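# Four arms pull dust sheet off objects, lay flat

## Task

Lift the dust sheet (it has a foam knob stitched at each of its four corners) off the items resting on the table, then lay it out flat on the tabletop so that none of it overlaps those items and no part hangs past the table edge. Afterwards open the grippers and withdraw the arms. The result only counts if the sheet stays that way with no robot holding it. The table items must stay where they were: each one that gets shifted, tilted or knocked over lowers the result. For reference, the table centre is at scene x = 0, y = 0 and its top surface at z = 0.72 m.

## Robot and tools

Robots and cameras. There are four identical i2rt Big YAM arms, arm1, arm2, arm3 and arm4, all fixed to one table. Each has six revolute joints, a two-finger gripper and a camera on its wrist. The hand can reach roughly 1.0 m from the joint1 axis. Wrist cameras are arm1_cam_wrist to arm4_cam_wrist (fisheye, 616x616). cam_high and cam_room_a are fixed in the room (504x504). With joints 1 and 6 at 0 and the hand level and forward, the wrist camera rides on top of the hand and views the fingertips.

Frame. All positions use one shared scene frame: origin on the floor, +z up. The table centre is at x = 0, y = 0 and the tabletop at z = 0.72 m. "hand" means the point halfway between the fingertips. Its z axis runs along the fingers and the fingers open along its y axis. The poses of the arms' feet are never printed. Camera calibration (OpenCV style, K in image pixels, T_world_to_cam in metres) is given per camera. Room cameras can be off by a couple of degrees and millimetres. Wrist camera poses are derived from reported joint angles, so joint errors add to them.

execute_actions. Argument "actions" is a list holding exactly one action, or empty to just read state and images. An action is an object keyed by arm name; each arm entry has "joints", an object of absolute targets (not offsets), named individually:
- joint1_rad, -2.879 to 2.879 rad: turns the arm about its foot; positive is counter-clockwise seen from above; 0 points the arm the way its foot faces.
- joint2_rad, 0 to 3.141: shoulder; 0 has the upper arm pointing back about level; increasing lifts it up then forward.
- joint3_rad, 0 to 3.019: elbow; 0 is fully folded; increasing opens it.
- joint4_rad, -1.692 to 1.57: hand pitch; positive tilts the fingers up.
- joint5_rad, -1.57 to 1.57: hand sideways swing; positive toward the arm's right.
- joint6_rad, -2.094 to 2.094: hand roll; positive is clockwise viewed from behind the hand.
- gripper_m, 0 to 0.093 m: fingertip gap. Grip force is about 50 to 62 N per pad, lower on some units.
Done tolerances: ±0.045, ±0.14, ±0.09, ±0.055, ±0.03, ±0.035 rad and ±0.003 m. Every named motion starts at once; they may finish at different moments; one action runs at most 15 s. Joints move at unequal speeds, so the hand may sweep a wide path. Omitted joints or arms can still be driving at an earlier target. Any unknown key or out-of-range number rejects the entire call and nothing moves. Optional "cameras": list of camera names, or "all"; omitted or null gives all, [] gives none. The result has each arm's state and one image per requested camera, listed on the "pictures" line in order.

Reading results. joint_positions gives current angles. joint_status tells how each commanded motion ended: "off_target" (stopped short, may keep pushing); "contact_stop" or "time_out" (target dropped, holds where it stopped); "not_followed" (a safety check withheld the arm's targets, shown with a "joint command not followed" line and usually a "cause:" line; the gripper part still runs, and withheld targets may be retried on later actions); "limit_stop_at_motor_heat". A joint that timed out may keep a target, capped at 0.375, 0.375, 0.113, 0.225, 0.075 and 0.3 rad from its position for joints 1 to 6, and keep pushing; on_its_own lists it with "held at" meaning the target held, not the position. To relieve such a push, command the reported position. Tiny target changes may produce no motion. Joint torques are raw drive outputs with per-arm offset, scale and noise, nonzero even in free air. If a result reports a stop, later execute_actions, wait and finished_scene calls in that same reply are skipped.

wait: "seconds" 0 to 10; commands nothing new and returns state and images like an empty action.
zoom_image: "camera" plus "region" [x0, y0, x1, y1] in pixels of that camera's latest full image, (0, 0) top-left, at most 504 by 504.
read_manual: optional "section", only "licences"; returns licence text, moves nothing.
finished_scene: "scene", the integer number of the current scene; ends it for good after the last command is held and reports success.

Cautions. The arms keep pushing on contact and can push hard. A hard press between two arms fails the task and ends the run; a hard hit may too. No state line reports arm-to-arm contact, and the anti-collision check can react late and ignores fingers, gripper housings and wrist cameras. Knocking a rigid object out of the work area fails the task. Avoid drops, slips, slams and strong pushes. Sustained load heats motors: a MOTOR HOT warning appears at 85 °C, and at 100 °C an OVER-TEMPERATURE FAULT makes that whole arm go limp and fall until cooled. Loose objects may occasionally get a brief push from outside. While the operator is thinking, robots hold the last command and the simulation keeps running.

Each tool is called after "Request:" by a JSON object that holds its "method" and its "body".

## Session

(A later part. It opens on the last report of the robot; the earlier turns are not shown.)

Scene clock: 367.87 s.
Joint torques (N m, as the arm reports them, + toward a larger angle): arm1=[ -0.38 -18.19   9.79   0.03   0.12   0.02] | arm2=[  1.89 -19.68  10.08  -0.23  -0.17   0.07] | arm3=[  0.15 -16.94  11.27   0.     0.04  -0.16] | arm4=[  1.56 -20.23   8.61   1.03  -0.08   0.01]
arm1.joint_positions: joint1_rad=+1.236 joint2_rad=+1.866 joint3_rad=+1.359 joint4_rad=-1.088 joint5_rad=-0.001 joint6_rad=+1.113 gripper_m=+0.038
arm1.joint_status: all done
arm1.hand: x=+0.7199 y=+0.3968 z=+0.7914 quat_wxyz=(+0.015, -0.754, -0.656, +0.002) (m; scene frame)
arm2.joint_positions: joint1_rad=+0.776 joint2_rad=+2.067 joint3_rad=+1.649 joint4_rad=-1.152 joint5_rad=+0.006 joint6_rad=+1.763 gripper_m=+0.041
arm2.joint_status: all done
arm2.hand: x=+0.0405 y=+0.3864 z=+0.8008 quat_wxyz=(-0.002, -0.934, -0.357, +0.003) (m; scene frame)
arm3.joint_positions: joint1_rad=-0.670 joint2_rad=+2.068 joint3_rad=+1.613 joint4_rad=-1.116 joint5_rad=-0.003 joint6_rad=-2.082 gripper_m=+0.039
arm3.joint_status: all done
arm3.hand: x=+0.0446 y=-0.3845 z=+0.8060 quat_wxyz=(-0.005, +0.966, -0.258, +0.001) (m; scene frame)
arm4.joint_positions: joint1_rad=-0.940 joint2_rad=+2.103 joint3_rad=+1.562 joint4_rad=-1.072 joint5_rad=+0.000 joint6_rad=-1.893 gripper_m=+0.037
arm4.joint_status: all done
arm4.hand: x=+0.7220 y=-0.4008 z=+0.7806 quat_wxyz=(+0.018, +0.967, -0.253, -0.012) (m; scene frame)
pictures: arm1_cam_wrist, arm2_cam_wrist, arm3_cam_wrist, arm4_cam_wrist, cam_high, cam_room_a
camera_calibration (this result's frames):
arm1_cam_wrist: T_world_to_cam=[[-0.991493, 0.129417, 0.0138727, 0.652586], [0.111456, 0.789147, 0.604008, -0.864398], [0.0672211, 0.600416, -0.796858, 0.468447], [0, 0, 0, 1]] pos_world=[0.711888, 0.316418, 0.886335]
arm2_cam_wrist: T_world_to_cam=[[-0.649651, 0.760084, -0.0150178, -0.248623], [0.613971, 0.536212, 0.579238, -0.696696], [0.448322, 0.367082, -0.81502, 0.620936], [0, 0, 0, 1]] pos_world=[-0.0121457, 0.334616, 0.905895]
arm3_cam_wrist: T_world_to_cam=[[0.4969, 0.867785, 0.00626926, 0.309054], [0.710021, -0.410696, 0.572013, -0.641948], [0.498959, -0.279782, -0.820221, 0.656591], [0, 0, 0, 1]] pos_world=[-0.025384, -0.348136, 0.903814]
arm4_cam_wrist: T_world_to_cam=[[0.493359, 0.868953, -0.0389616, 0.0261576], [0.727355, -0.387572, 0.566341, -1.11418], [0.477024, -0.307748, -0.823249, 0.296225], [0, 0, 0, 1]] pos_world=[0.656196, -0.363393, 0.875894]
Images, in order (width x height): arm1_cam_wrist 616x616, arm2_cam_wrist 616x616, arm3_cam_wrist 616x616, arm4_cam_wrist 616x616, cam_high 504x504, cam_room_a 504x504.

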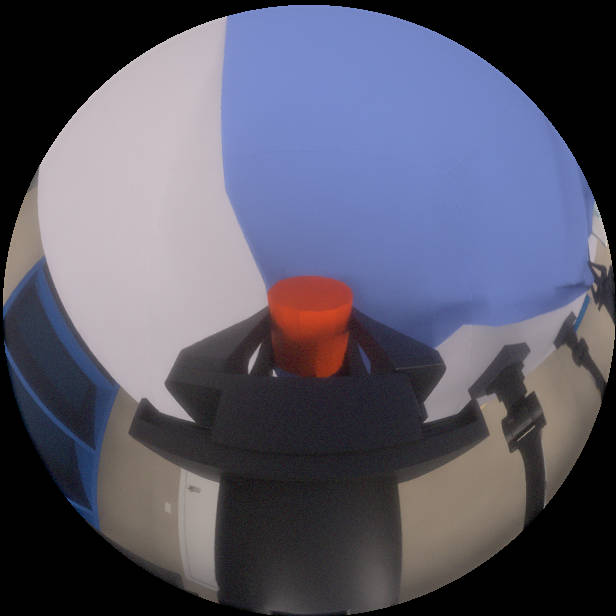

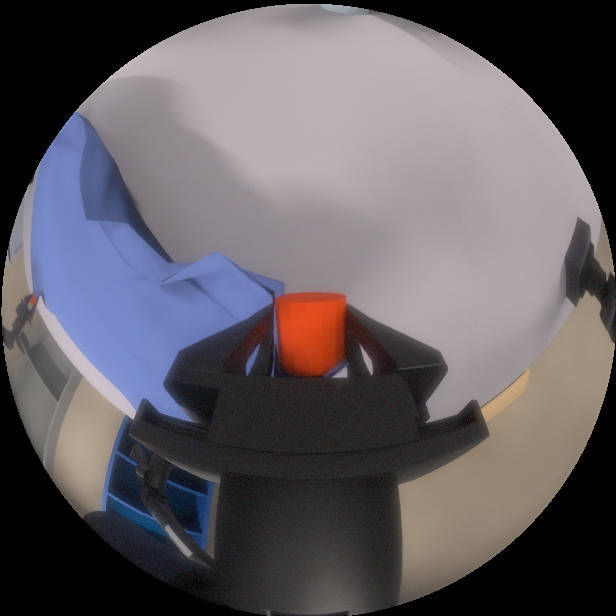

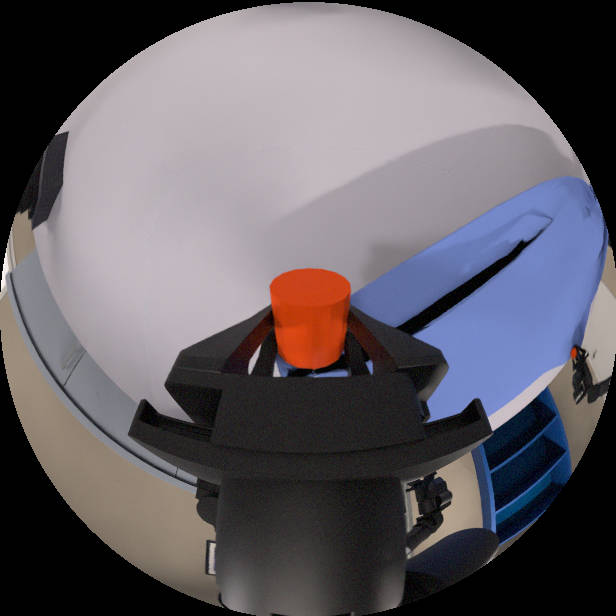

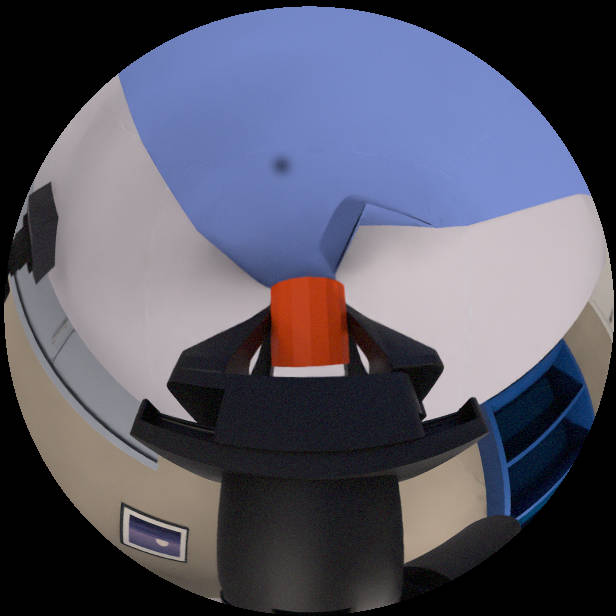

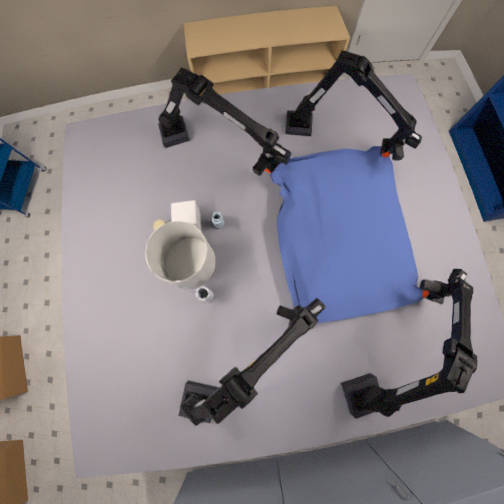

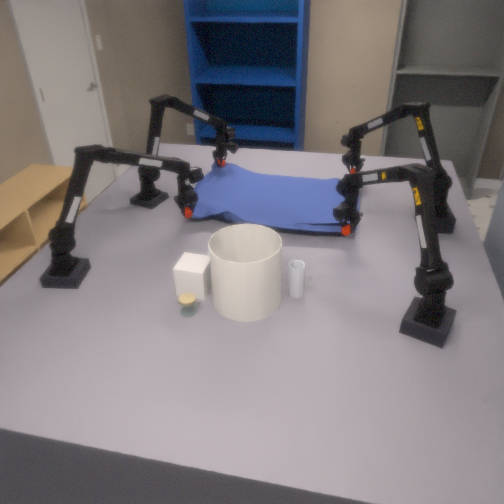

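Request:
{"method": "execute_actions", "body": {"actions": [{"arm1":{"joints":{"joint2_rad":1.93,"joint4_rad":-1.0}},"arm2":{"joints":{"joint2_rad":2.13,"joint4_rad":-1.07}},"arm3":{"joints":{"joint2_rad":2.15,"joint4_rad":-1.03}},"arm4":{"joints":{"joint2_rad":2.13,"joint4_rad":-0.99}}}], "cameras": []}}

Request:
{"method": "execute_actions", "body": {"actions": [{"arm1":{"joints":{"gripper_m":0.093}},"arm2":{"joints":{"gripper_m":0.093}},"arm3":{"joints":{"gripper_m":0.093}},"arm4":{"joints":{"gripper_m":0.093}}}], "cameras": []}}

Request:
{"method": "execute_actions", "body": {"actions": [{"arm1":{"joints":{"joint2_rad":1.7,"joint4_rad":-1.23,"joint6_rad":0}},"arm2":{"joints":{"joint2_rad":1.93,"joint4_rad":-1.29,"joint6_rad":0}},"arm3":{"joints":{"joint2_rad":1.93,"joint4_rad":-1.25,"joint6_rad":0}},"arm4":{"joints":{"joint2_rad":1.93,"joint4_rad":-1.2,"joint6_rad":0}}}]}}

Scene clock: 389.73 s.
Joint torques (N m, as the arm reports them, + toward a larger angle): arm1=[ -1.93 -18.28   9.38   0.27   0.13   0.03] | arm2=[  1.01 -20.46   9.73   0.06  -0.08   0.06] | arm3=[  0.16 -17.94  10.83   0.26   0.04  -0.16] | arm4=[  1.77 -15.62   8.74   1.46  -0.09   0.02]
arm1.joint_positions: joint1_rad=+1.236 joint2_rad=+1.912 joint3_rad=+1.359 joint4_rad=-1.013 joint5_rad=-0.001 joint6_rad=+1.114 gripper_m=+0.038
arm1.joint_status: all done
arm1.hand: x=+0.7312 y=+0.3892 z=+0.7676 quat_wxyz=(+0.001, -0.755, -0.656, -0.002) (m; scene frame)
arm2.joint_positions: joint1_rad=+0.776 joint2_rad=+2.138 joint3_rad=+1.649 joint4_rad=-1.078 joint5_rad=+0.004 joint6_rad=+1.763 gripper_m=+0.041
arm2.joint_status: all done
arm2.hand: x=+0.0481 y=+0.3809 z=+0.7586 quat_wxyz=(-0.002, -0.934, -0.357, +0.002) (m; scene frame)
arm3.joint_positions: joint1_rad=-0.670 joint2_rad=+2.150 joint3_rad=+1.613 joint4_rad=-1.035 joint5_rad=-0.003 joint6_rad=-2.082 gripper_m=+0.039
arm3.joint_status: all done
arm3.hand: x=+0.0527 y=-0.3799 z=+0.7578 quat_wxyz=(-0.005, +0.966, -0.258, +0.001) (m; scene frame)
arm4.joint_positions: joint1_rad=-0.940 joint2_rad=+2.104 joint3_rad=+1.562 joint4_rad=-1.010 joint5_rad=+0.000 joint6_rad=-1.894 gripper_m=+0.037
arm4.joint_status: all done
arm4.hand: x=+0.7333 y=-0.3905 z=+0.7802 quat_wxyz=(-0.008, +0.968, -0.252, +0.005) (m; scene frame)
pictures: none
No camera images: the call's "cameras" was empty. Leave "cameras" out to get every camera's image.

Scene clock: 390.47 s.
Joint torques (N m, as the arm reports them, + toward a larger angle): arm1=[ -0.91 -17.09   9.22   0.22   0.1    0.05] | arm2=[  0.98 -21.     9.97   0.02  -0.01   0.06] | arm3=[  0.23 -18.81  10.95   0.36   0.02  -0.17] | arm4=[  1.7  -15.63   8.74   1.4   -0.1    0.03]
arm1.joint_positions: joint1_rad=+1.236 joint2_rad=+1.912 joint3_rad=+1.359 joint4_rad=-1.012 joint5_rad=-0.001 joint6_rad=+1.114 gripper_m=+0.093
arm1.joint_status: all done
arm1.hand: x=+0.7314 y=+0.3890 z=+0.7676 quat_wxyz=(+0.000, -0.755, -0.656, -0.002) (m; scene frame)
arm2.joint_positions: joint1_rad=+0.782 joint2_rad=+2.138 joint3_rad=+1.649 joint4_rad=-1.078 joint5_rad=+0.002 joint6_rad=+1.763 gripper_m=+0.093
arm2.joint_status: all done
arm2.hand: x=+0.0506 y=+0.3842 z=+0.7586 quat_wxyz=(-0.002, -0.933, -0.360, +0.001) (m; scene frame)
arm3.joint_positions: joint1_rad=-0.671 joint2_rad=+2.150 joint3_rad=+1.613 joint4_rad=-1.035 joint5_rad=-0.003 joint6_rad=-2.082 gripper_m=+0.093
arm3.joint_status: all done
arm3.hand: x=+0.0530 y=-0.3804 z=+0.7578 quat_wxyz=(-0.004, +0.966, -0.258, +0.002) (m; scene frame)
arm4.joint_positions: joint1_rad=-0.940 joint2_rad=+2.104 joint3_rad=+1.562 joint4_rad=-1.010 joint5_rad=+0.000 joint6_rad=-1.894 gripper_m=+0.093
arm4.joint_status: all done
arm4.hand: x=+0.7333 y=-0.3905 z=+0.7802 quat_wxyz=(-0.008, +0.968, -0.252, +0.005) (m; scene frame)
pictures: none
No camera images: the call's "cameras" was empty. Leave "cameras" out to get every camera's image.

Scene clock: 392.87 s.
Joint torques (N m, as the arm reports them, + toward a larger angle): arm1=[ -1.35 -13.71  10.23  -0.43   0.06  -0.12] | arm2=[  0.95 -18.78   9.95  -0.58  -0.06  -0.06] | arm3=[  0.29 -16.75  11.9    0.     0.1    0.06] | arm4=[  1.72 -15.36   9.57   0.21  -0.02   0.14]
arm1.joint_positions: joint1_rad=+1.236 joint2_rad=+1.678 joint3_rad=+1.359 joint4_rad=-1.220 joint5_rad=-0.001 joint6_rad=+0.009 gripper_m=+0.093
arm1.joint_status: all done
arm1.hand: x=+0.6997 y=+0.4101 z=+0.8842 quat_wxyz=(-0.014, -0.298, -0.954, +0.002) (m; scene frame)
arm2.joint_positions: joint1_rad=+0.782 joint2_rad=+1.929 joint3_rad=+1.656 joint4_rad=-1.281 joint5_rad=+0.002 joint6_rad=+0.015 gripper_m=+0.093
arm2.joint_status: all done
arm2.hand: x=+0.0265 y=+0.4025 z=+0.8831 quat_wxyz=(-0.007, -0.322, -0.947, +0.004) (m; scene frame)
arm3.joint_positions: joint1_rad=-0.671 joint2_rad=+1.923 joint3_rad=+1.613 joint4_rad=-1.242 joint5_rad=-0.002 joint6_rad=-0.014 gripper_m=+0.093
arm3.joint_status: all done
arm3.hand: x=+0.0267 y=-0.3963 z=+0.8888 quat_wxyz=(-0.013, +0.272, -0.962, -0.005) (m; scene frame)
arm4.joint_positions: joint1_rad=-0.940 joint2_rad=+1.919 joint3_rad=+1.562 joint4_rad=-1.184 joint5_rad=+0.000 joint6_rad=-0.008 gripper_m=+0.093
arm4.joint_status: all done
arm4.hand: x=+0.7152 y=-0.4070 z=+0.8850 quat_wxyz=(-0.014, +0.364, -0.931, -0.005) (m; scene frame)
pictures: arm1_cam_wrist, arm2_cam_wrist, arm3_cam_wrist, arm4_cam_wrist, cam_high, cam_room_a
camera_calibration (this result's frames):
arm1_cam_wrist: T_world_to_cam=[[-0.561579, -0.827294, -0.0146168, 0.746301], [-0.685451, 0.455254, 0.568244, -0.202547], [-0.463451, 0.329133, -0.82273, 1.04115], [0, 0, 0, 1]] pos_world=[0.762793, 0.366943, 0.982592]
arm2_cam_wrist: T_world_to_cam=[[-0.628363, -0.777839, -0.0112494, 0.346444], [-0.641771, 0.510162, 0.572595, -0.694784], [-0.439648, 0.367017, -0.819761, 0.71613], [0, 0, 0, 1]] pos_world=[0.0866451, 0.361098, 0.988783]
arm3_cam_wrist: T_world_to_cam=[[0.524547, -0.851357, -0.0064593, -0.343019], [-0.709713, -0.441441, 0.549033, -0.635213], [-0.470274, -0.283409, -0.835776, 0.768415], [0, 0, 0, 1]] pos_world=[0.090477, -0.354665, 0.98876]
arm4_cam_wrist: T_world_to_cam=[[0.674017, -0.738711, 0.00258475, -0.781333], [-0.616652, -0.560714, 0.552575, -0.267868], [-0.406744, -0.374039, -0.833459, 0.997631], [0, 0, 0, 1]] pos_world=[0.767231, -0.354224, 0.981521]
Images, in order (width x height): arm1_cam_wrist 616x616, arm2_cam_wrist 616x616, arm3_cam_wrist 616x616, arm4_cam_wrist 616x616, cam_high 504x504, cam_room_a 504x504.

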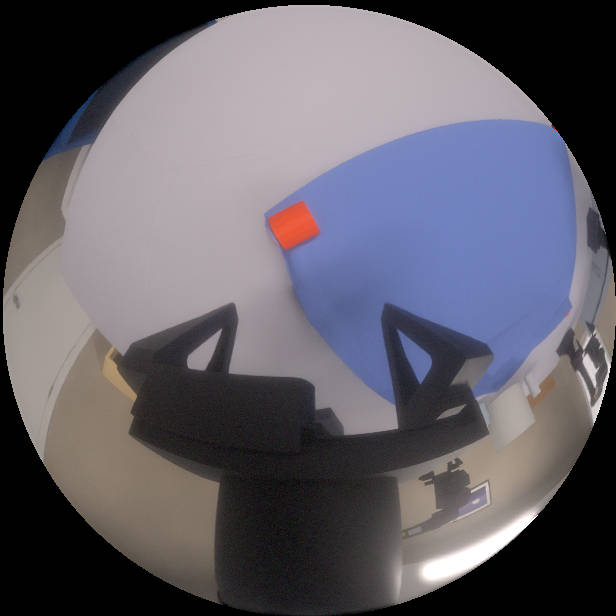

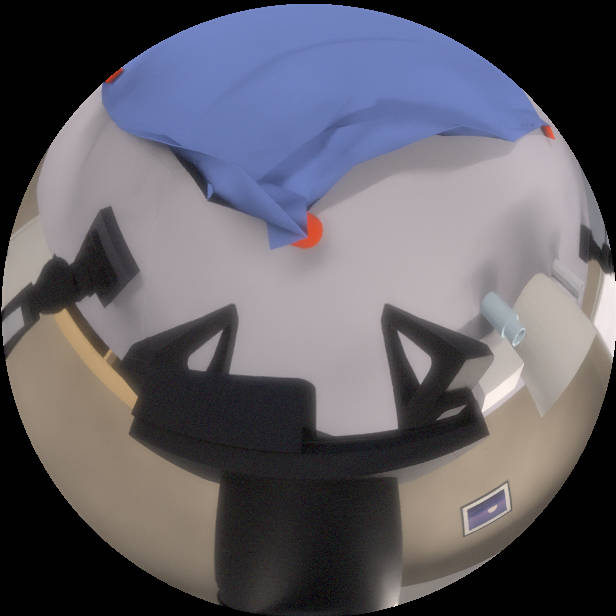

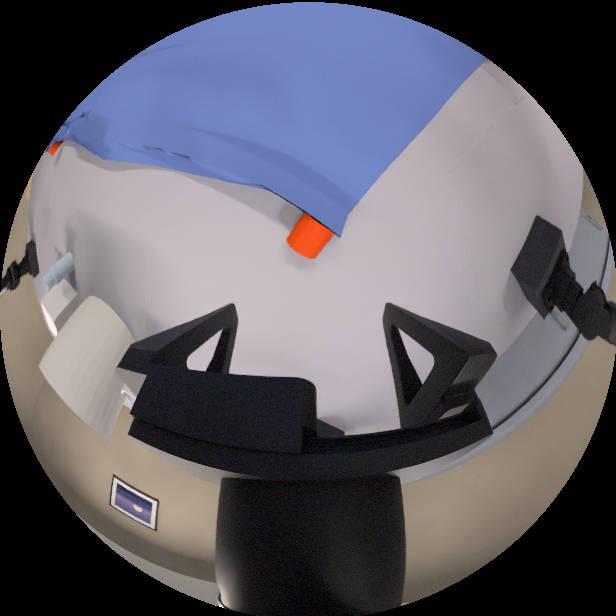

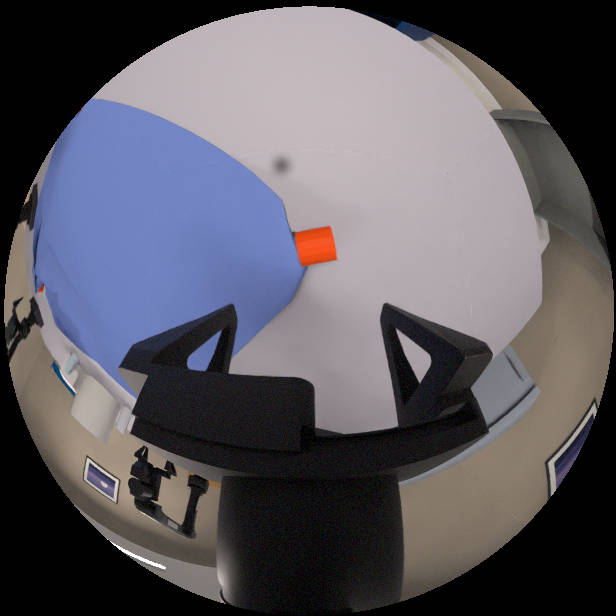

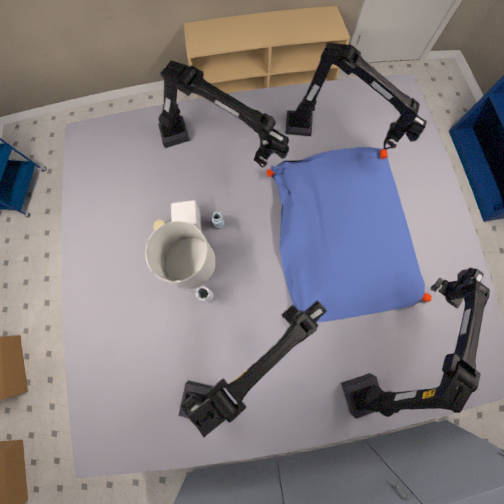

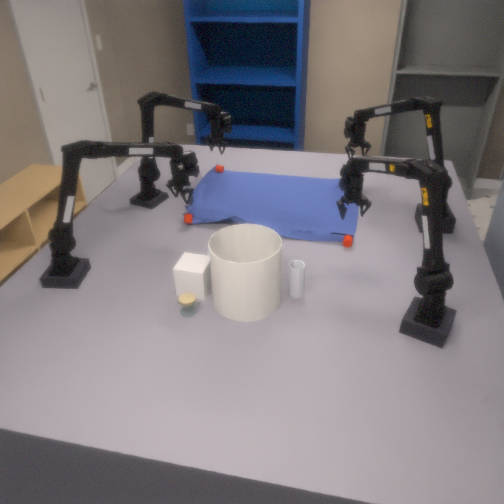

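Request:
{"method": "zoom_image", "body": {"camera": "arm2_cam_wrist", "region": [150, 80, 450, 300]}}

Request:
{"method": "zoom_image", "body": {"camera": "cam_high", "region": [240, 130, 460, 350]}}

Region (150, 80, 450, 300) of arm2_cam_wrist's 616x616 image, scaled by 1.680, with more detail than that image has; it fills the top 370 rows of this view, and the rest is white.

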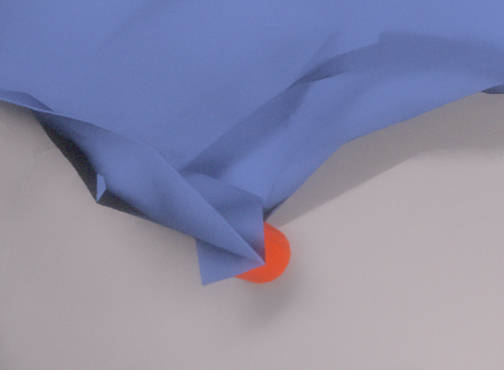

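Region (240, 130, 460, 350) of cam_high's 504x504 image, scaled by 2.291, with more detail than that image has.

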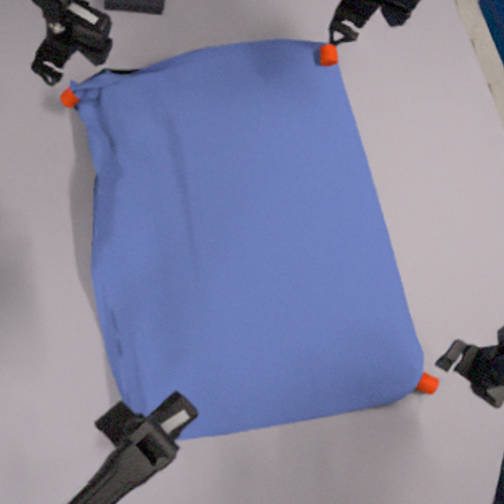

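Request:
{"method": "execute_actions", "body": {"actions": [{"arm2":{"joints":{"joint1_rad":0.789,"joint2_rad":1.6,"joint3_rad":0.6,"joint4_rad":0.5,"joint6_rad":0}},"arm1":{"joints":{"joint2_rad":1.2}},"arm4":{"joints":{"joint2_rad":1.4}},"arm3":{"joints":{"joint2_rad":1.5}}}], "cameras": []}}

Request:
{"method": "execute_actions", "body": {"actions": [{"arm2":{"joints":{"joint2_rad":1.779,"joint3_rad":0.585,"joint4_rad":0.72}}}], "cameras": ["arm2_cam_wrist","cam_high","cam_room_a"]}}

Scene clock: 449.17 s.
Joint torques (N m, as the arm reports them, + toward a larger angle): arm1=[-0.31 -8.58 11.75  0.37  0.06 -0.12] | arm2=[  0.81 -11.93   6.41   1.83  -0.07  -0.04] | arm3=[  0.09 -12.77  12.44   0.83   0.1    0.07] | arm4=[ 2.02 -9.15 10.85  1.12 -0.01  0.15]
arm1.joint_positions: joint1_rad=+1.236 joint2_rad=+1.194 joint3_rad=+1.359 joint4_rad=-1.220 joint5_rad=-0.001 joint6_rad=+0.009 gripper_m=+0.093
arm1.joint_status: all done
arm1.hand: x=+0.6532 y=+0.4407 z=+1.1066 quat_wxyz=(-0.242, -0.289, -0.923, +0.071) (m; scene frame)
arm2.joint_positions: joint1_rad=+0.782 joint2_rad=+1.612 joint3_rad=+0.593 joint4_rad=+0.479 joint5_rad=+0.002 joint6_rad=+0.014 gripper_m=+0.093
arm2.joint_status: all done
arm2.hand: x=-0.0324 y=+0.4464 z=+0.8255 quat_wxyz=(-0.468, -0.280, -0.824, +0.154) (m; scene frame)
arm3.joint_positions: joint1_rad=-0.671 joint2_rad=+1.507 joint3_rad=+1.622 joint4_rad=-1.243 joint5_rad=-0.002 joint6_rad=-0.014 gripper_m=+0.093
arm3.joint_status: all done
arm3.hand: x=-0.0045 y=-0.4152 z=+1.1227 quat_wxyz=(-0.216, +0.265, -0.938, -0.059) (m; scene frame)
arm4.joint_positions: joint1_rad=-0.940 joint2_rad=+1.392 joint3_rad=+1.562 joint4_rad=-1.185 joint5_rad=+0.000 joint6_rad=-0.008 gripper_m=+0.093
arm4.joint_status: all done
arm4.hand: x=+0.6763 y=-0.4423 z=+1.1719 quat_wxyz=(-0.257, +0.350, -0.896, -0.098) (m; scene frame)
pictures: none
No camera images: the call's "cameras" was empty. Leave "cameras" out to get every camera's image.

Scene clock: 450.13 s.
Joint torques (N m, as the arm reports them, + toward a larger angle): arm1=[-1.2  -8.98 11.79  0.31  0.07 -0.17] | arm2=[  0.52 -12.99   4.83   1.76  -0.08  -0.03] | arm3=[  0.26 -12.65  12.48   0.85   0.1    0.06] | arm4=[ 1.66 -9.05 10.87  1.17 -0.01  0.16]
arm1.joint_positions: joint1_rad=+1.236 joint2_rad=+1.194 joint3_rad=+1.359 joint4_rad=-1.220 joint5_rad=-0.001 joint6_rad=+0.009 gripper_m=+0.093
arm1.joint_status: not commanded
arm1.hand: x=+0.6532 y=+0.4407 z=+1.1066 quat_wxyz=(-0.242, -0.289, -0.923, +0.071) (m; scene frame)
arm2.joint_positions: joint1_rad=+0.782 joint2_rad=+1.791 joint3_rad=+0.578 joint4_rad=+0.700 joint5_rad=+0.002 joint6_rad=+0.014 gripper_m=+0.093
arm2.joint_status: all done
arm2.hand: x=-0.0310 y=+0.4453 z=+0.7771 quat_wxyz=(-0.479, -0.278, -0.818, +0.157) (m; scene frame)
arm3.joint_positions: joint1_rad=-0.671 joint2_rad=+1.507 joint3_rad=+1.622 joint4_rad=-1.243 joint5_rad=-0.002 joint6_rad=-0.014 gripper_m=+0.093
arm3.joint_status: not commanded
arm3.hand: x=-0.0045 y=-0.4152 z=+1.1227 quat_wxyz=(-0.216, +0.265, -0.938, -0.059) (m; scene frame)
arm4.joint_positions: joint1_rad=-0.940 joint2_rad=+1.392 joint3_rad=+1.562 joint4_rad=-1.185 joint5_rad=+0.000 joint6_rad=-0.008 gripper_m=+0.093
arm4.joint_status: not commanded
arm4.hand: x=+0.6763 y=-0.4423 z=+1.1719 quat_wxyz=(-0.257, +0.350, -0.896, -0.098) (m; scene frame)
pictures: arm2_cam_wrist, cam_high, cam_room_a
camera_calibration (this result's frames):
arm2_cam_wrist: T_world_to_cam=[[-0.604517, -0.795726, -0.0371388, 0.371214], [-0.714206, 0.562055, -0.417139, 0.0510029], [0.352802, -0.225643, -0.908084, 0.945352], [0, 0, 0, 1]] pos_world=[-0.0726906, 0.48003, 0.89352]
Images, in order (width x height): arm2_cam_wrist 616x616, cam_high 504x504, cam_room_a 504x504.

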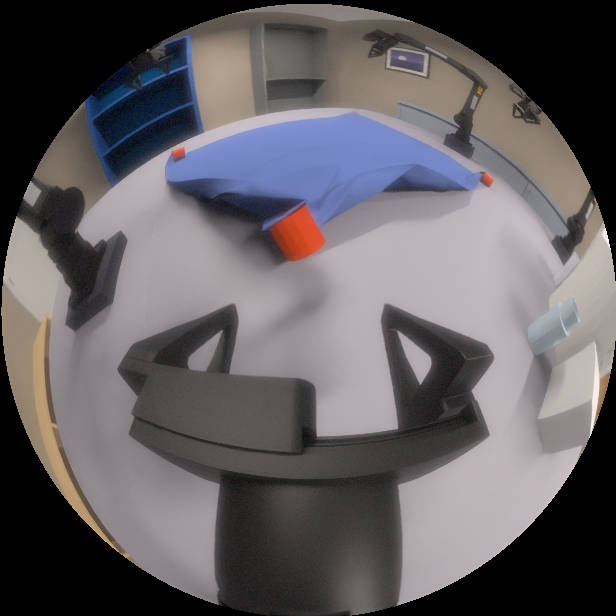

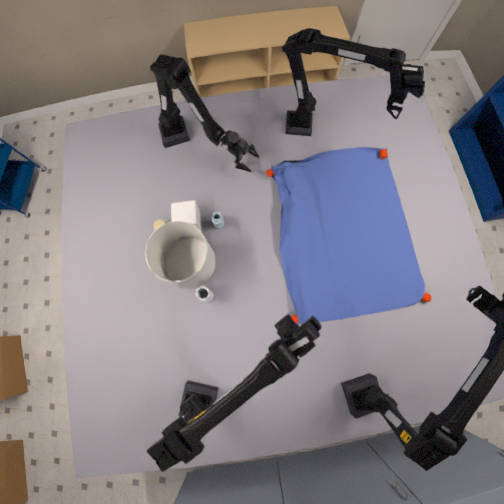

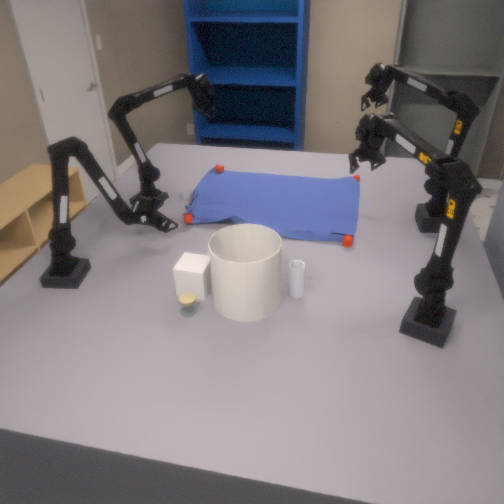

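Request:
{"method": "execute_actions", "body": {"actions": [{"arm2":{"joints":{"joint1_rad":0.812,"joint2_rad":2.015,"joint3_rad":0.885,"joint4_rad":0.66,"joint6_rad":-0.2}}}], "cameras": ["arm2_cam_wrist","cam_room_a"]}}

Scene clock: 474.67 s.
Joint torques (N m, as the arm reports them, + toward a larger angle): arm1=[-0.92 -8.22 11.46  0.41  0.09 -0.09] | arm2=[  0.83 -16.1    6.77   1.13  -0.09  -0.01] | arm3=[  0.18 -12.64  12.48   0.85   0.09   0.06] | arm4=[ 1.72 -9.11 10.77  1.1  -0.01  0.15]
arm1.joint_positions: joint1_rad=+1.236 joint2_rad=+1.194 joint3_rad=+1.359 joint4_rad=-1.220 joint5_rad=-0.001 joint6_rad=+0.009 gripper_m=+0.093
arm1.joint_status: not commanded
arm1.hand: x=+0.6532 y=+0.4407 z=+1.1066 quat_wxyz=(-0.242, -0.289, -0.923, +0.071) (m; scene frame)
arm2.joint_positions: joint1_rad=+0.807 joint2_rad=+2.023 joint3_rad=+0.859 joint4_rad=+0.666 joint5_rad=+0.002 joint6_rad=-0.185 gripper_m=+0.093
arm2.joint_status: all done
arm2.hand: x=+0.0554 y=+0.3997 z=+0.7434 quat_wxyz=(-0.469, -0.185, -0.840, +0.200) (m; scene frame)
arm3.joint_positions: joint1_rad=-0.671 joint2_rad=+1.507 joint3_rad=+1.622 joint4_rad=-1.243 joint5_rad=-0.002 joint6_rad=-0.014 gripper_m=+0.093
arm3.joint_status: not commanded
arm3.hand: x=-0.0045 y=-0.4152 z=+1.1227 quat_wxyz=(-0.216, +0.265, -0.938, -0.059) (m; scene frame)
arm4.joint_positions: joint1_rad=-0.940 joint2_rad=+1.392 joint3_rad=+1.562 joint4_rad=-1.185 joint5_rad=+0.000 joint6_rad=-0.008 gripper_m=+0.093
arm4.joint_status: not commanded
arm4.hand: x=+0.6763 y=-0.4423 z=+1.1719 quat_wxyz=(-0.257, +0.350, -0.896, -0.098) (m; scene frame)
pictures: arm2_cam_wrist, cam_room_a
camera_calibration (this result's frames):
arm2_cam_wrist: T_world_to_cam=[[-0.499249, -0.855592, 0.136795, 0.274716], [-0.811359, 0.406236, -0.42032, 0.19425], [0.304051, -0.320834, -0.897005, 0.906509], [0, 0, 0, 1]] pos_world=[0.0191333, 0.446973, 0.857211]
Images, in order (width x height): arm2_cam_wrist 616x616, cam_room_a 504x504.

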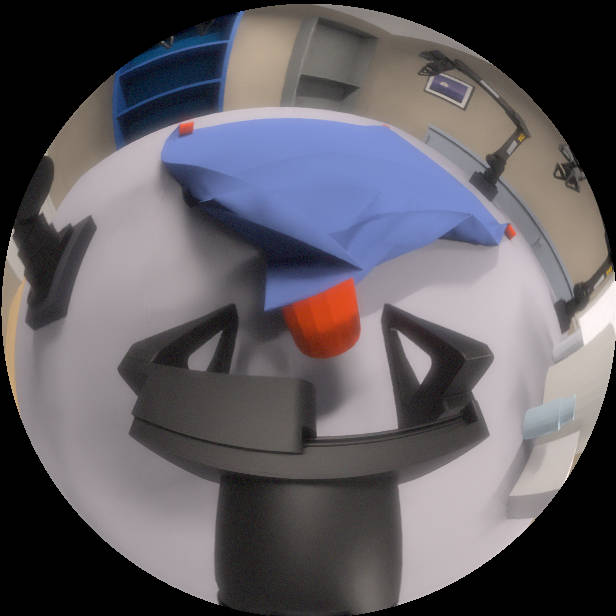

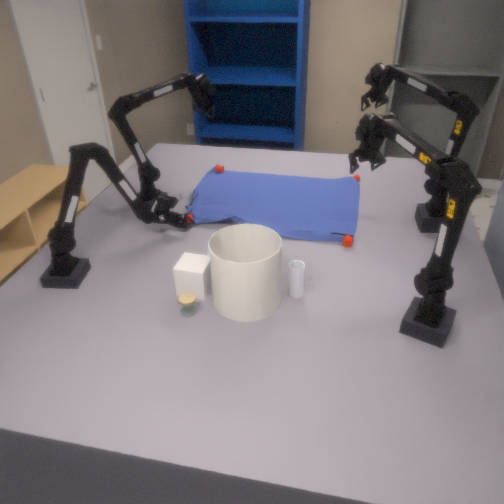

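Request:
{"method": "execute_actions", "body": {"actions": [{"arm2":{"joints":{"gripper_m":0}}}], "cameras": []}}

Request:
{"method": "execute_actions", "body": {"actions": [{"arm2":{"joints":{"joint2_rad":1.89}}}], "cameras": ["arm2_cam_wrist"]}}

Request:
{"method": "execute_actions", "body": {"actions": [{"arm2":{"joints":{"joint6_rad":-2.09}}}], "cameras": ["arm2_cam_wrist","cam_room_a","cam_high","arm1_cam_wrist"]}}

Scene clock: 482.70 s.
Joint torques (N m, as the arm reports them, + toward a larger angle): arm1=[-1.14 -7.18 11.57  0.42  0.08 -0.11] | arm2=[  0.6  -16.5    6.72   0.97  -0.07  -0.02] | arm3=[  0.28 -12.58  12.43   0.81   0.1    0.06] | arm4=[ 1.67 -9.14 10.82  1.09 -0.01  0.18]
arm1.joint_positions: joint1_rad=+1.236 joint2_rad=+1.194 joint3_rad=+1.359 joint4_rad=-1.220 joint5_rad=-0.001 joint6_rad=+0.009 gripper_m=+0.093
arm1.joint_status: not commanded
arm1.hand: x=+0.6532 y=+0.4407 z=+1.1066 quat_wxyz=(-0.242, -0.289, -0.923, +0.071) (m; scene frame)
arm2.joint_positions: joint1_rad=+0.807 joint2_rad=+2.023 joint3_rad=+0.859 joint4_rad=+0.666 joint5_rad=+0.002 joint6_rad=-0.186 gripper_m=+0.039
arm2.joint_status: gripper_m off_target (ended at +0.039, target +0.000)
arm2.hand: x=+0.0554 y=+0.3998 z=+0.7434 quat_wxyz=(-0.469, -0.184, -0.840, +0.201) (m; scene frame)
arm3.joint_positions: joint1_rad=-0.671 joint2_rad=+1.507 joint3_rad=+1.622 joint4_rad=-1.243 joint5_rad=-0.002 joint6_rad=-0.014 gripper_m=+0.093
arm3.joint_status: not commanded
arm3.hand: x=-0.0045 y=-0.4152 z=+1.1227 quat_wxyz=(-0.216, +0.265, -0.938, -0.059) (m; scene frame)
arm4.joint_positions: joint1_rad=-0.940 joint2_rad=+1.392 joint3_rad=+1.562 joint4_rad=-1.185 joint5_rad=+0.000 joint6_rad=-0.008 gripper_m=+0.093
arm4.joint_status: not commanded
arm4.hand: x=+0.6763 y=-0.4423 z=+1.1719 quat_wxyz=(-0.257, +0.350, -0.896, -0.098) (m; scene frame)
pictures: none
No camera images: the call's "cameras" was empty. Leave "cameras" out to get every camera's image.

Scene clock: 483.63 s.
Joint torques (N m, as the arm reports them, + toward a larger angle): arm1=[-0.8  -7.59 11.63  0.41  0.04 -0.07] | arm2=[  0.75 -15.16   7.76   1.21  -0.08  -0.02] | arm3=[  0.23 -12.71  12.5    0.81   0.1    0.06] | arm4=[ 1.71 -9.26 10.81  1.16 -0.01  0.15]
arm1.joint_positions: joint1_rad=+1.236 joint2_rad=+1.194 joint3_rad=+1.359 joint4_rad=-1.220 joint5_rad=-0.001 joint6_rad=+0.009 gripper_m=+0.093
arm1.joint_status: not commanded
arm1.hand: x=+0.6532 y=+0.4407 z=+1.1066 quat_wxyz=(-0.242, -0.289, -0.923, +0.071) (m; scene frame)
arm2.joint_positions: joint1_rad=+0.807 joint2_rad=+1.887 joint3_rad=+0.859 joint4_rad=+0.660 joint5_rad=+0.002 joint6_rad=-0.186 gripper_m=+0.039
arm2.joint_status: all done
arm2.hand: x=+0.0681 y=+0.3909 z=+0.8240 quat_wxyz=(-0.520, -0.176, -0.806, +0.222) (m; scene frame)
arm3.joint_positions: joint1_rad=-0.671 joint2_rad=+1.507 joint3_rad=+1.622 joint4_rad=-1.243 joint5_rad=-0.002 joint6_rad=-0.014 gripper_m=+0.093
arm3.joint_status: not commanded
arm3.hand: x=-0.0045 y=-0.4152 z=+1.1227 quat_wxyz=(-0.216, +0.265, -0.938, -0.059) (m; scene frame)
arm4.joint_positions: joint1_rad=-0.940 joint2_rad=+1.392 joint3_rad=+1.562 joint4_rad=-1.185 joint5_rad=+0.000 joint6_rad=-0.008 gripper_m=+0.093
arm4.joint_status: not commanded
arm4.hand: x=+0.6763 y=-0.4423 z=+1.1719 quat_wxyz=(-0.257, +0.350, -0.896, -0.098) (m; scene frame)
pictures: arm2_cam_wrist
camera_calibration (this result's frames):
arm2_cam_wrist: T_world_to_cam=[[-0.513288, -0.845304, 0.148312, 0.249954], [-0.761517, 0.368908, -0.532915, 0.346033], [0.395762, -0.386481, -0.833069, 0.938842], [0, 0, 0, 1]] pos_world=[0.0202505, 0.446478, 0.929456]
Images, in order (width x height): arm2_cam_wrist 616x616.

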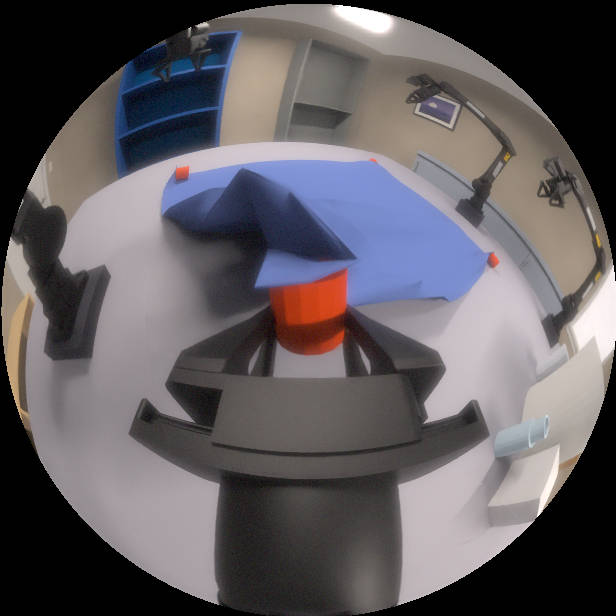

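Scene clock: 485.93 s.
Joint torques (N m, as the arm reports them, + toward a larger angle): arm1=[-0.93 -8.15 11.87  0.2   0.05 -0.09] | arm2=[  1.34 -14.55   7.84   1.18  -0.09   0.05] | arm3=[  0.22 -12.62  12.49   0.83   0.1    0.06] | arm4=[ 1.56 -9.19 10.82  1.12 -0.01  0.16]
arm1.joint_positions: joint1_rad=+1.236 joint2_rad=+1.194 joint3_rad=+1.359 joint4_rad=-1.220 joint5_rad=-0.001 joint6_rad=+0.009 gripper_m=+0.093
arm1.joint_status: not commanded
arm1.hand: x=+0.6532 y=+0.4407 z=+1.1066 quat_wxyz=(-0.242, -0.289, -0.923, +0.071) (m; scene frame)
arm2.joint_positions: joint1_rad=+0.807 joint2_rad=+1.887 joint3_rad=+0.859 joint4_rad=+0.660 joint5_rad=+0.002 joint6_rad=-2.070 gripper_m=+0.039
arm2.joint_status: all done
joint sent to its limit — the command would take arm2.joint6_rad past its lower limit, so that joint was sent only as far as its limit.
arm2.hand: x=+0.0681 y=+0.3909 z=+0.8240 quat_wxyz=(-0.126, +0.548, -0.617, +0.551) (m; scene frame)
arm3.joint_positions: joint1_rad=-0.671 joint2_rad=+1.507 joint3_rad=+1.622 joint4_rad=-1.243 joint5_rad=-0.002 joint6_rad=-0.014 gripper_m=+0.093
arm3.joint_status: not commanded
arm3.hand: x=-0.0045 y=-0.4152 z=+1.1227 quat_wxyz=(-0.216, +0.265, -0.938, -0.059) (m; scene frame)
arm4.joint_positions: joint1_rad=-0.940 joint2_rad=+1.392 joint3_rad=+1.562 joint4_rad=-1.185 joint5_rad=+0.000 joint6_rad=-0.008 gripper_m=+0.093
arm4.joint_status: not commanded
arm4.hand: x=+0.6763 y=-0.4423 z=+1.1719 quat_wxyz=(-0.257, +0.350, -0.896, -0.098) (m; scene frame)
pictures: arm1_cam_wrist, arm2_cam_wrist, cam_high, cam_room_a
camera_calibration (this result's frames):
arm1_cam_wrist: T_world_to_cam=[[-0.557298, -0.830206, -0.0132835, 0.745801], [-0.825131, 0.551965, 0.120387, 0.169449], [-0.0926137, 0.0780519, -0.992638, 1.24896], [0, 0, 0, 1]] pos_world=[0.671122, 0.428155, 1.22927]
arm2_cam_wrist: T_world_to_cam=[[0.539021, 0.180492, 0.822727, -0.778451], [-0.748058, -0.34635, 0.566084, -0.280873], [0.387125, -0.920578, -0.0516716, 0.504331], [0, 0, 0, 1]] pos_world=[0.0142522, 0.5075, 0.825509]
Images, in order (width x height): arm1_cam_wrist 616x616, arm2_cam_wrist 616x616, cam_high 504x504, cam_room_a 504x504.

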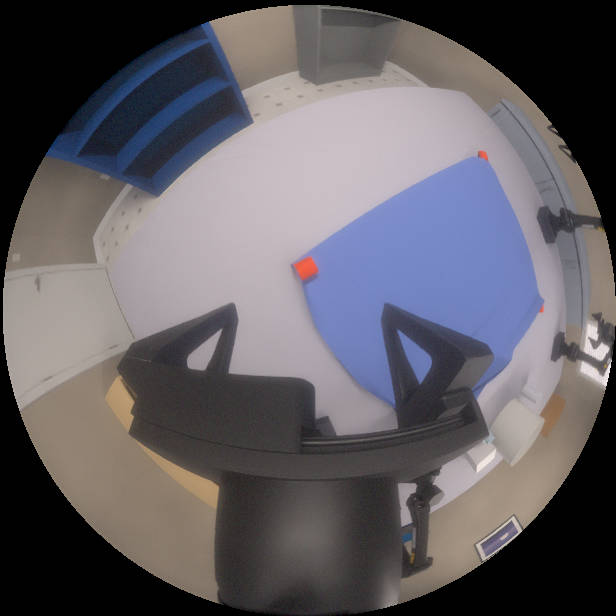

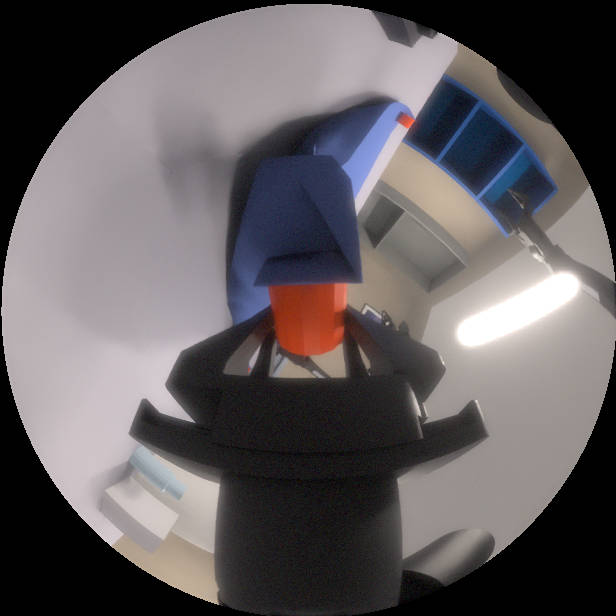

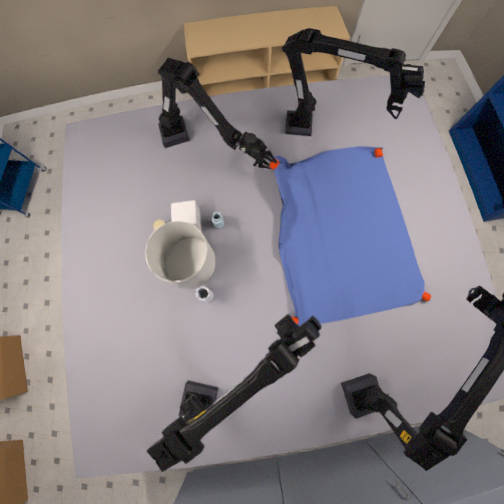

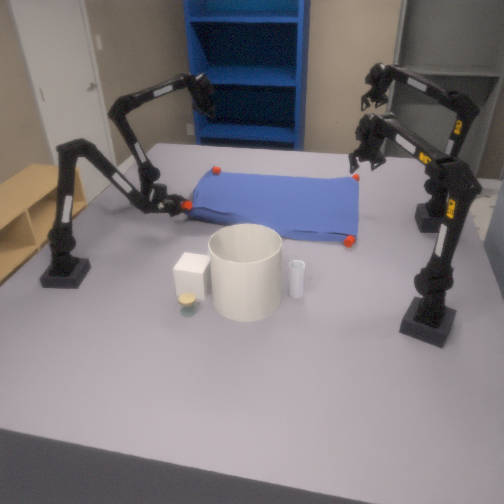

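Request:
{"method": "execute_actions", "body": {"actions": [{"arm2":{"joints":{"joint1_rad":0.9,"joint2_rad":1.87,"joint3_rad":1.01,"joint4_rad":0.22,"joint5_rad":0.4}}}], "cameras": []}}

Request:
{"method": "execute_actions", "body": {"actions": [{"arm2":{"joints":{"joint1_rad":0.997,"joint2_rad":1.91,"joint3_rad":1.15,"joint4_rad":-0.21,"joint5_rad":0.8}}}], "cameras": ["arm2_cam_wrist","cam_room_a","cam_high","arm3_cam_wrist"]}}

Request:
{"method": "zoom_image", "body": {"camera": "cam_high", "region": [220, 110, 460, 350]}}

Scene clock: 515.80 s.
Joint torques (N m, as the arm reports them, + toward a larger angle): arm1=[-0.68 -8.11 11.66  0.35  0.03 -0.1 ] | arm2=[ -0.21 -16.49   8.27   0.61   0.21   0.05] | arm3=[  0.35 -12.67  12.47   0.82   0.1    0.06] | arm4=[ 1.62 -9.24 10.77  1.15 -0.01  0.16]
arm1.joint_positions: joint1_rad=+1.236 joint2_rad=+1.194 joint3_rad=+1.359 joint4_rad=-1.220 joint5_rad=-0.001 joint6_rad=+0.009 gripper_m=+0.093
arm1.joint_status: not commanded
arm1.hand: x=+0.6532 y=+0.4407 z=+1.1066 quat_wxyz=(-0.242, -0.289, -0.923, +0.071) (m; scene frame)
arm2.joint_positions: joint1_rad=+0.907 joint2_rad=+1.877 joint3_rad=+0.987 joint4_rad=+0.228 joint5_rad=+0.397 joint6_rad=-2.070 gripper_m=+0.039
arm2.joint_status: all done
arm2.hand: x=+0.0639 y=+0.3895 z=+0.8016 quat_wxyz=(+0.054, +0.556, -0.689, +0.462) (m; scene frame)
arm3.joint_positions: joint1_rad=-0.671 joint2_rad=+1.507 joint3_rad=+1.622 joint4_rad=-1.243 joint5_rad=-0.002 joint6_rad=-0.014 gripper_m=+0.093
arm3.joint_status: not commanded
arm3.hand: x=-0.0045 y=-0.4152 z=+1.1227 quat_wxyz=(-0.216, +0.265, -0.938, -0.059) (m; scene frame)
arm4.joint_positions: joint1_rad=-0.940 joint2_rad=+1.392 joint3_rad=+1.562 joint4_rad=-1.185 joint5_rad=+0.000 joint6_rad=-0.008 gripper_m=+0.093
arm4.joint_status: not commanded
arm4.hand: x=+0.6763 y=-0.4423 z=+1.1719 quat_wxyz=(-0.257, +0.350, -0.896, -0.098) (m; scene frame)
pictures: none
No camera images: the call's "cameras" was empty. Leave "cameras" out to get every camera's image.

Scene clock: 516.97 s.
Joint torques (N m, as the arm reports them, + toward a larger angle): arm1=[-0.88 -7.07 11.45  0.31  0.08 -0.1 ] | arm2=[ -0.4  -16.4    9.02   0.13   0.52  -0.02] | arm3=[  0.33 -12.7   12.47   0.84   0.1    0.06] | arm4=[ 1.86 -9.29 10.77  1.09 -0.01  0.15]
arm1.joint_positions: joint1_rad=+1.236 joint2_rad=+1.194 joint3_rad=+1.359 joint4_rad=-1.220 joint5_rad=-0.001 joint6_rad=+0.009 gripper_m=+0.093
arm1.joint_status: not commanded
arm1.hand: x=+0.6532 y=+0.4407 z=+1.1066 quat_wxyz=(-0.242, -0.289, -0.923, +0.071) (m; scene frame)
arm2.joint_positions: joint1_rad=+1.008 joint2_rad=+1.910 joint3_rad=+1.121 joint4_rad=-0.200 joint5_rad=+0.797 joint6_rad=-2.071 gripper_m=+0.039
arm2.joint_status: all done
arm2.hand: x=+0.0419 y=+0.4060 z=+0.8025 quat_wxyz=(+0.268, +0.575, -0.679, +0.369) (m; scene frame)
arm3.joint_positions: joint1_rad=-0.671 joint2_rad=+1.507 joint3_rad=+1.622 joint4_rad=-1.243 joint5_rad=-0.002 joint6_rad=-0.014 gripper_m=+0.093
arm3.joint_status: not commanded
arm3.hand: x=-0.0045 y=-0.4152 z=+1.1227 quat_wxyz=(-0.216, +0.265, -0.938, -0.059) (m; scene frame)
arm4.joint_positions: joint1_rad=-0.940 joint2_rad=+1.392 joint3_rad=+1.562 joint4_rad=-1.185 joint5_rad=+0.000 joint6_rad=-0.008 gripper_m=+0.093
arm4.joint_status: not commanded
arm4.hand: x=+0.6763 y=-0.4423 z=+1.1719 quat_wxyz=(-0.257, +0.350, -0.896, -0.098) (m; scene frame)
pictures: arm2_cam_wrist, arm3_cam_wrist, cam_high, cam_room_a
camera_calibration (this result's frames):
arm2_cam_wrist: T_world_to_cam=[[0.974756, -0.0907481, 0.204, -0.160929], [-0.204696, 0.00167498, 0.978824, -0.778393], [-0.0891681, -0.995872, -0.0169431, 0.549987], [0, 0, 0, 1]] pos_world=[0.0465739, 0.534417, 0.804058]
arm3_cam_wrist: T_world_to_cam=[[0.524989, -0.851109, 0.000141005, -0.348512], [-0.840643, -0.518508, 0.156425, -0.386024], [-0.133061, -0.0822398, -0.98769, 1.19947], [0, 0, 0, 1]] pos_world=[0.0180593, -0.398135, 1.24514]
Images, in order (width x height): arm2_cam_wrist 616x616, arm3_cam_wrist 616x616, cam_high 504x504, cam_room_a 504x504.

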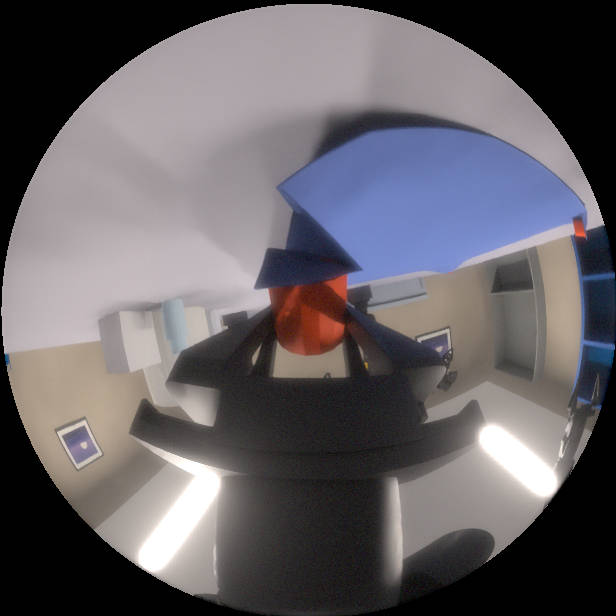

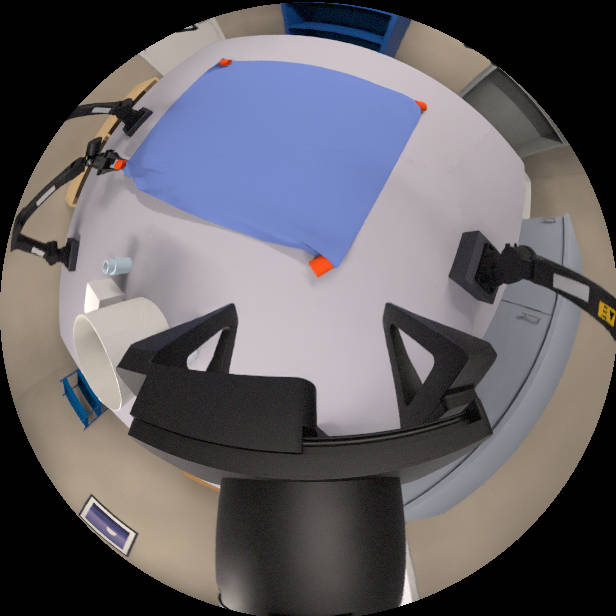

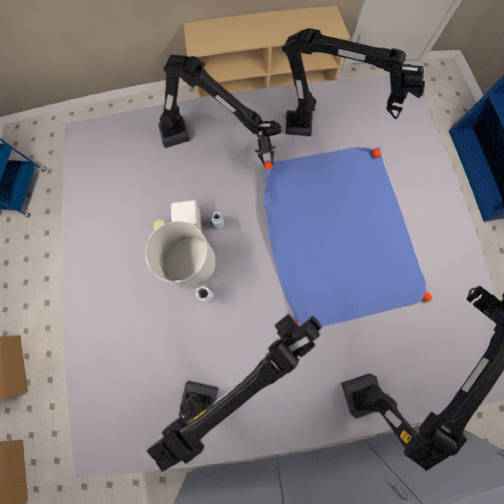

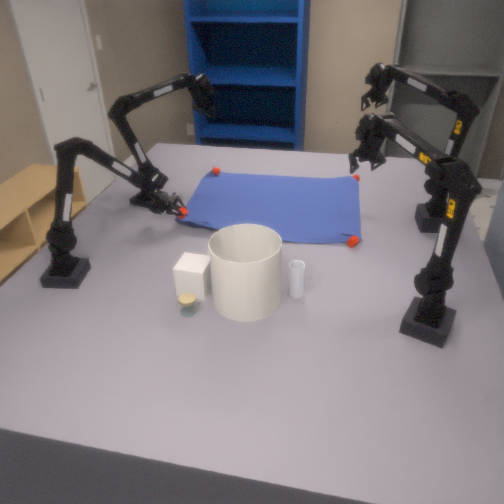

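Region (220, 110, 460, 350) of cam_high's 504x504 image, scaled by 2.100, with more detail than that image has.

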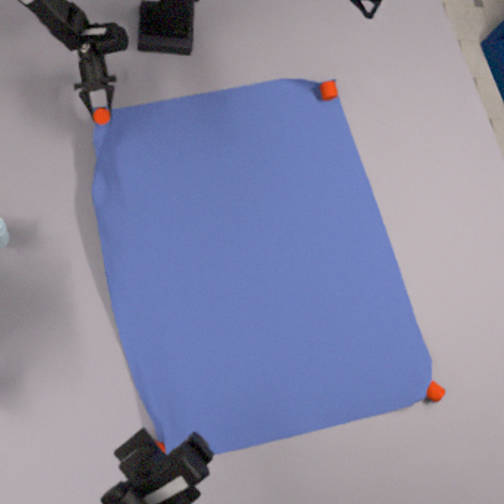

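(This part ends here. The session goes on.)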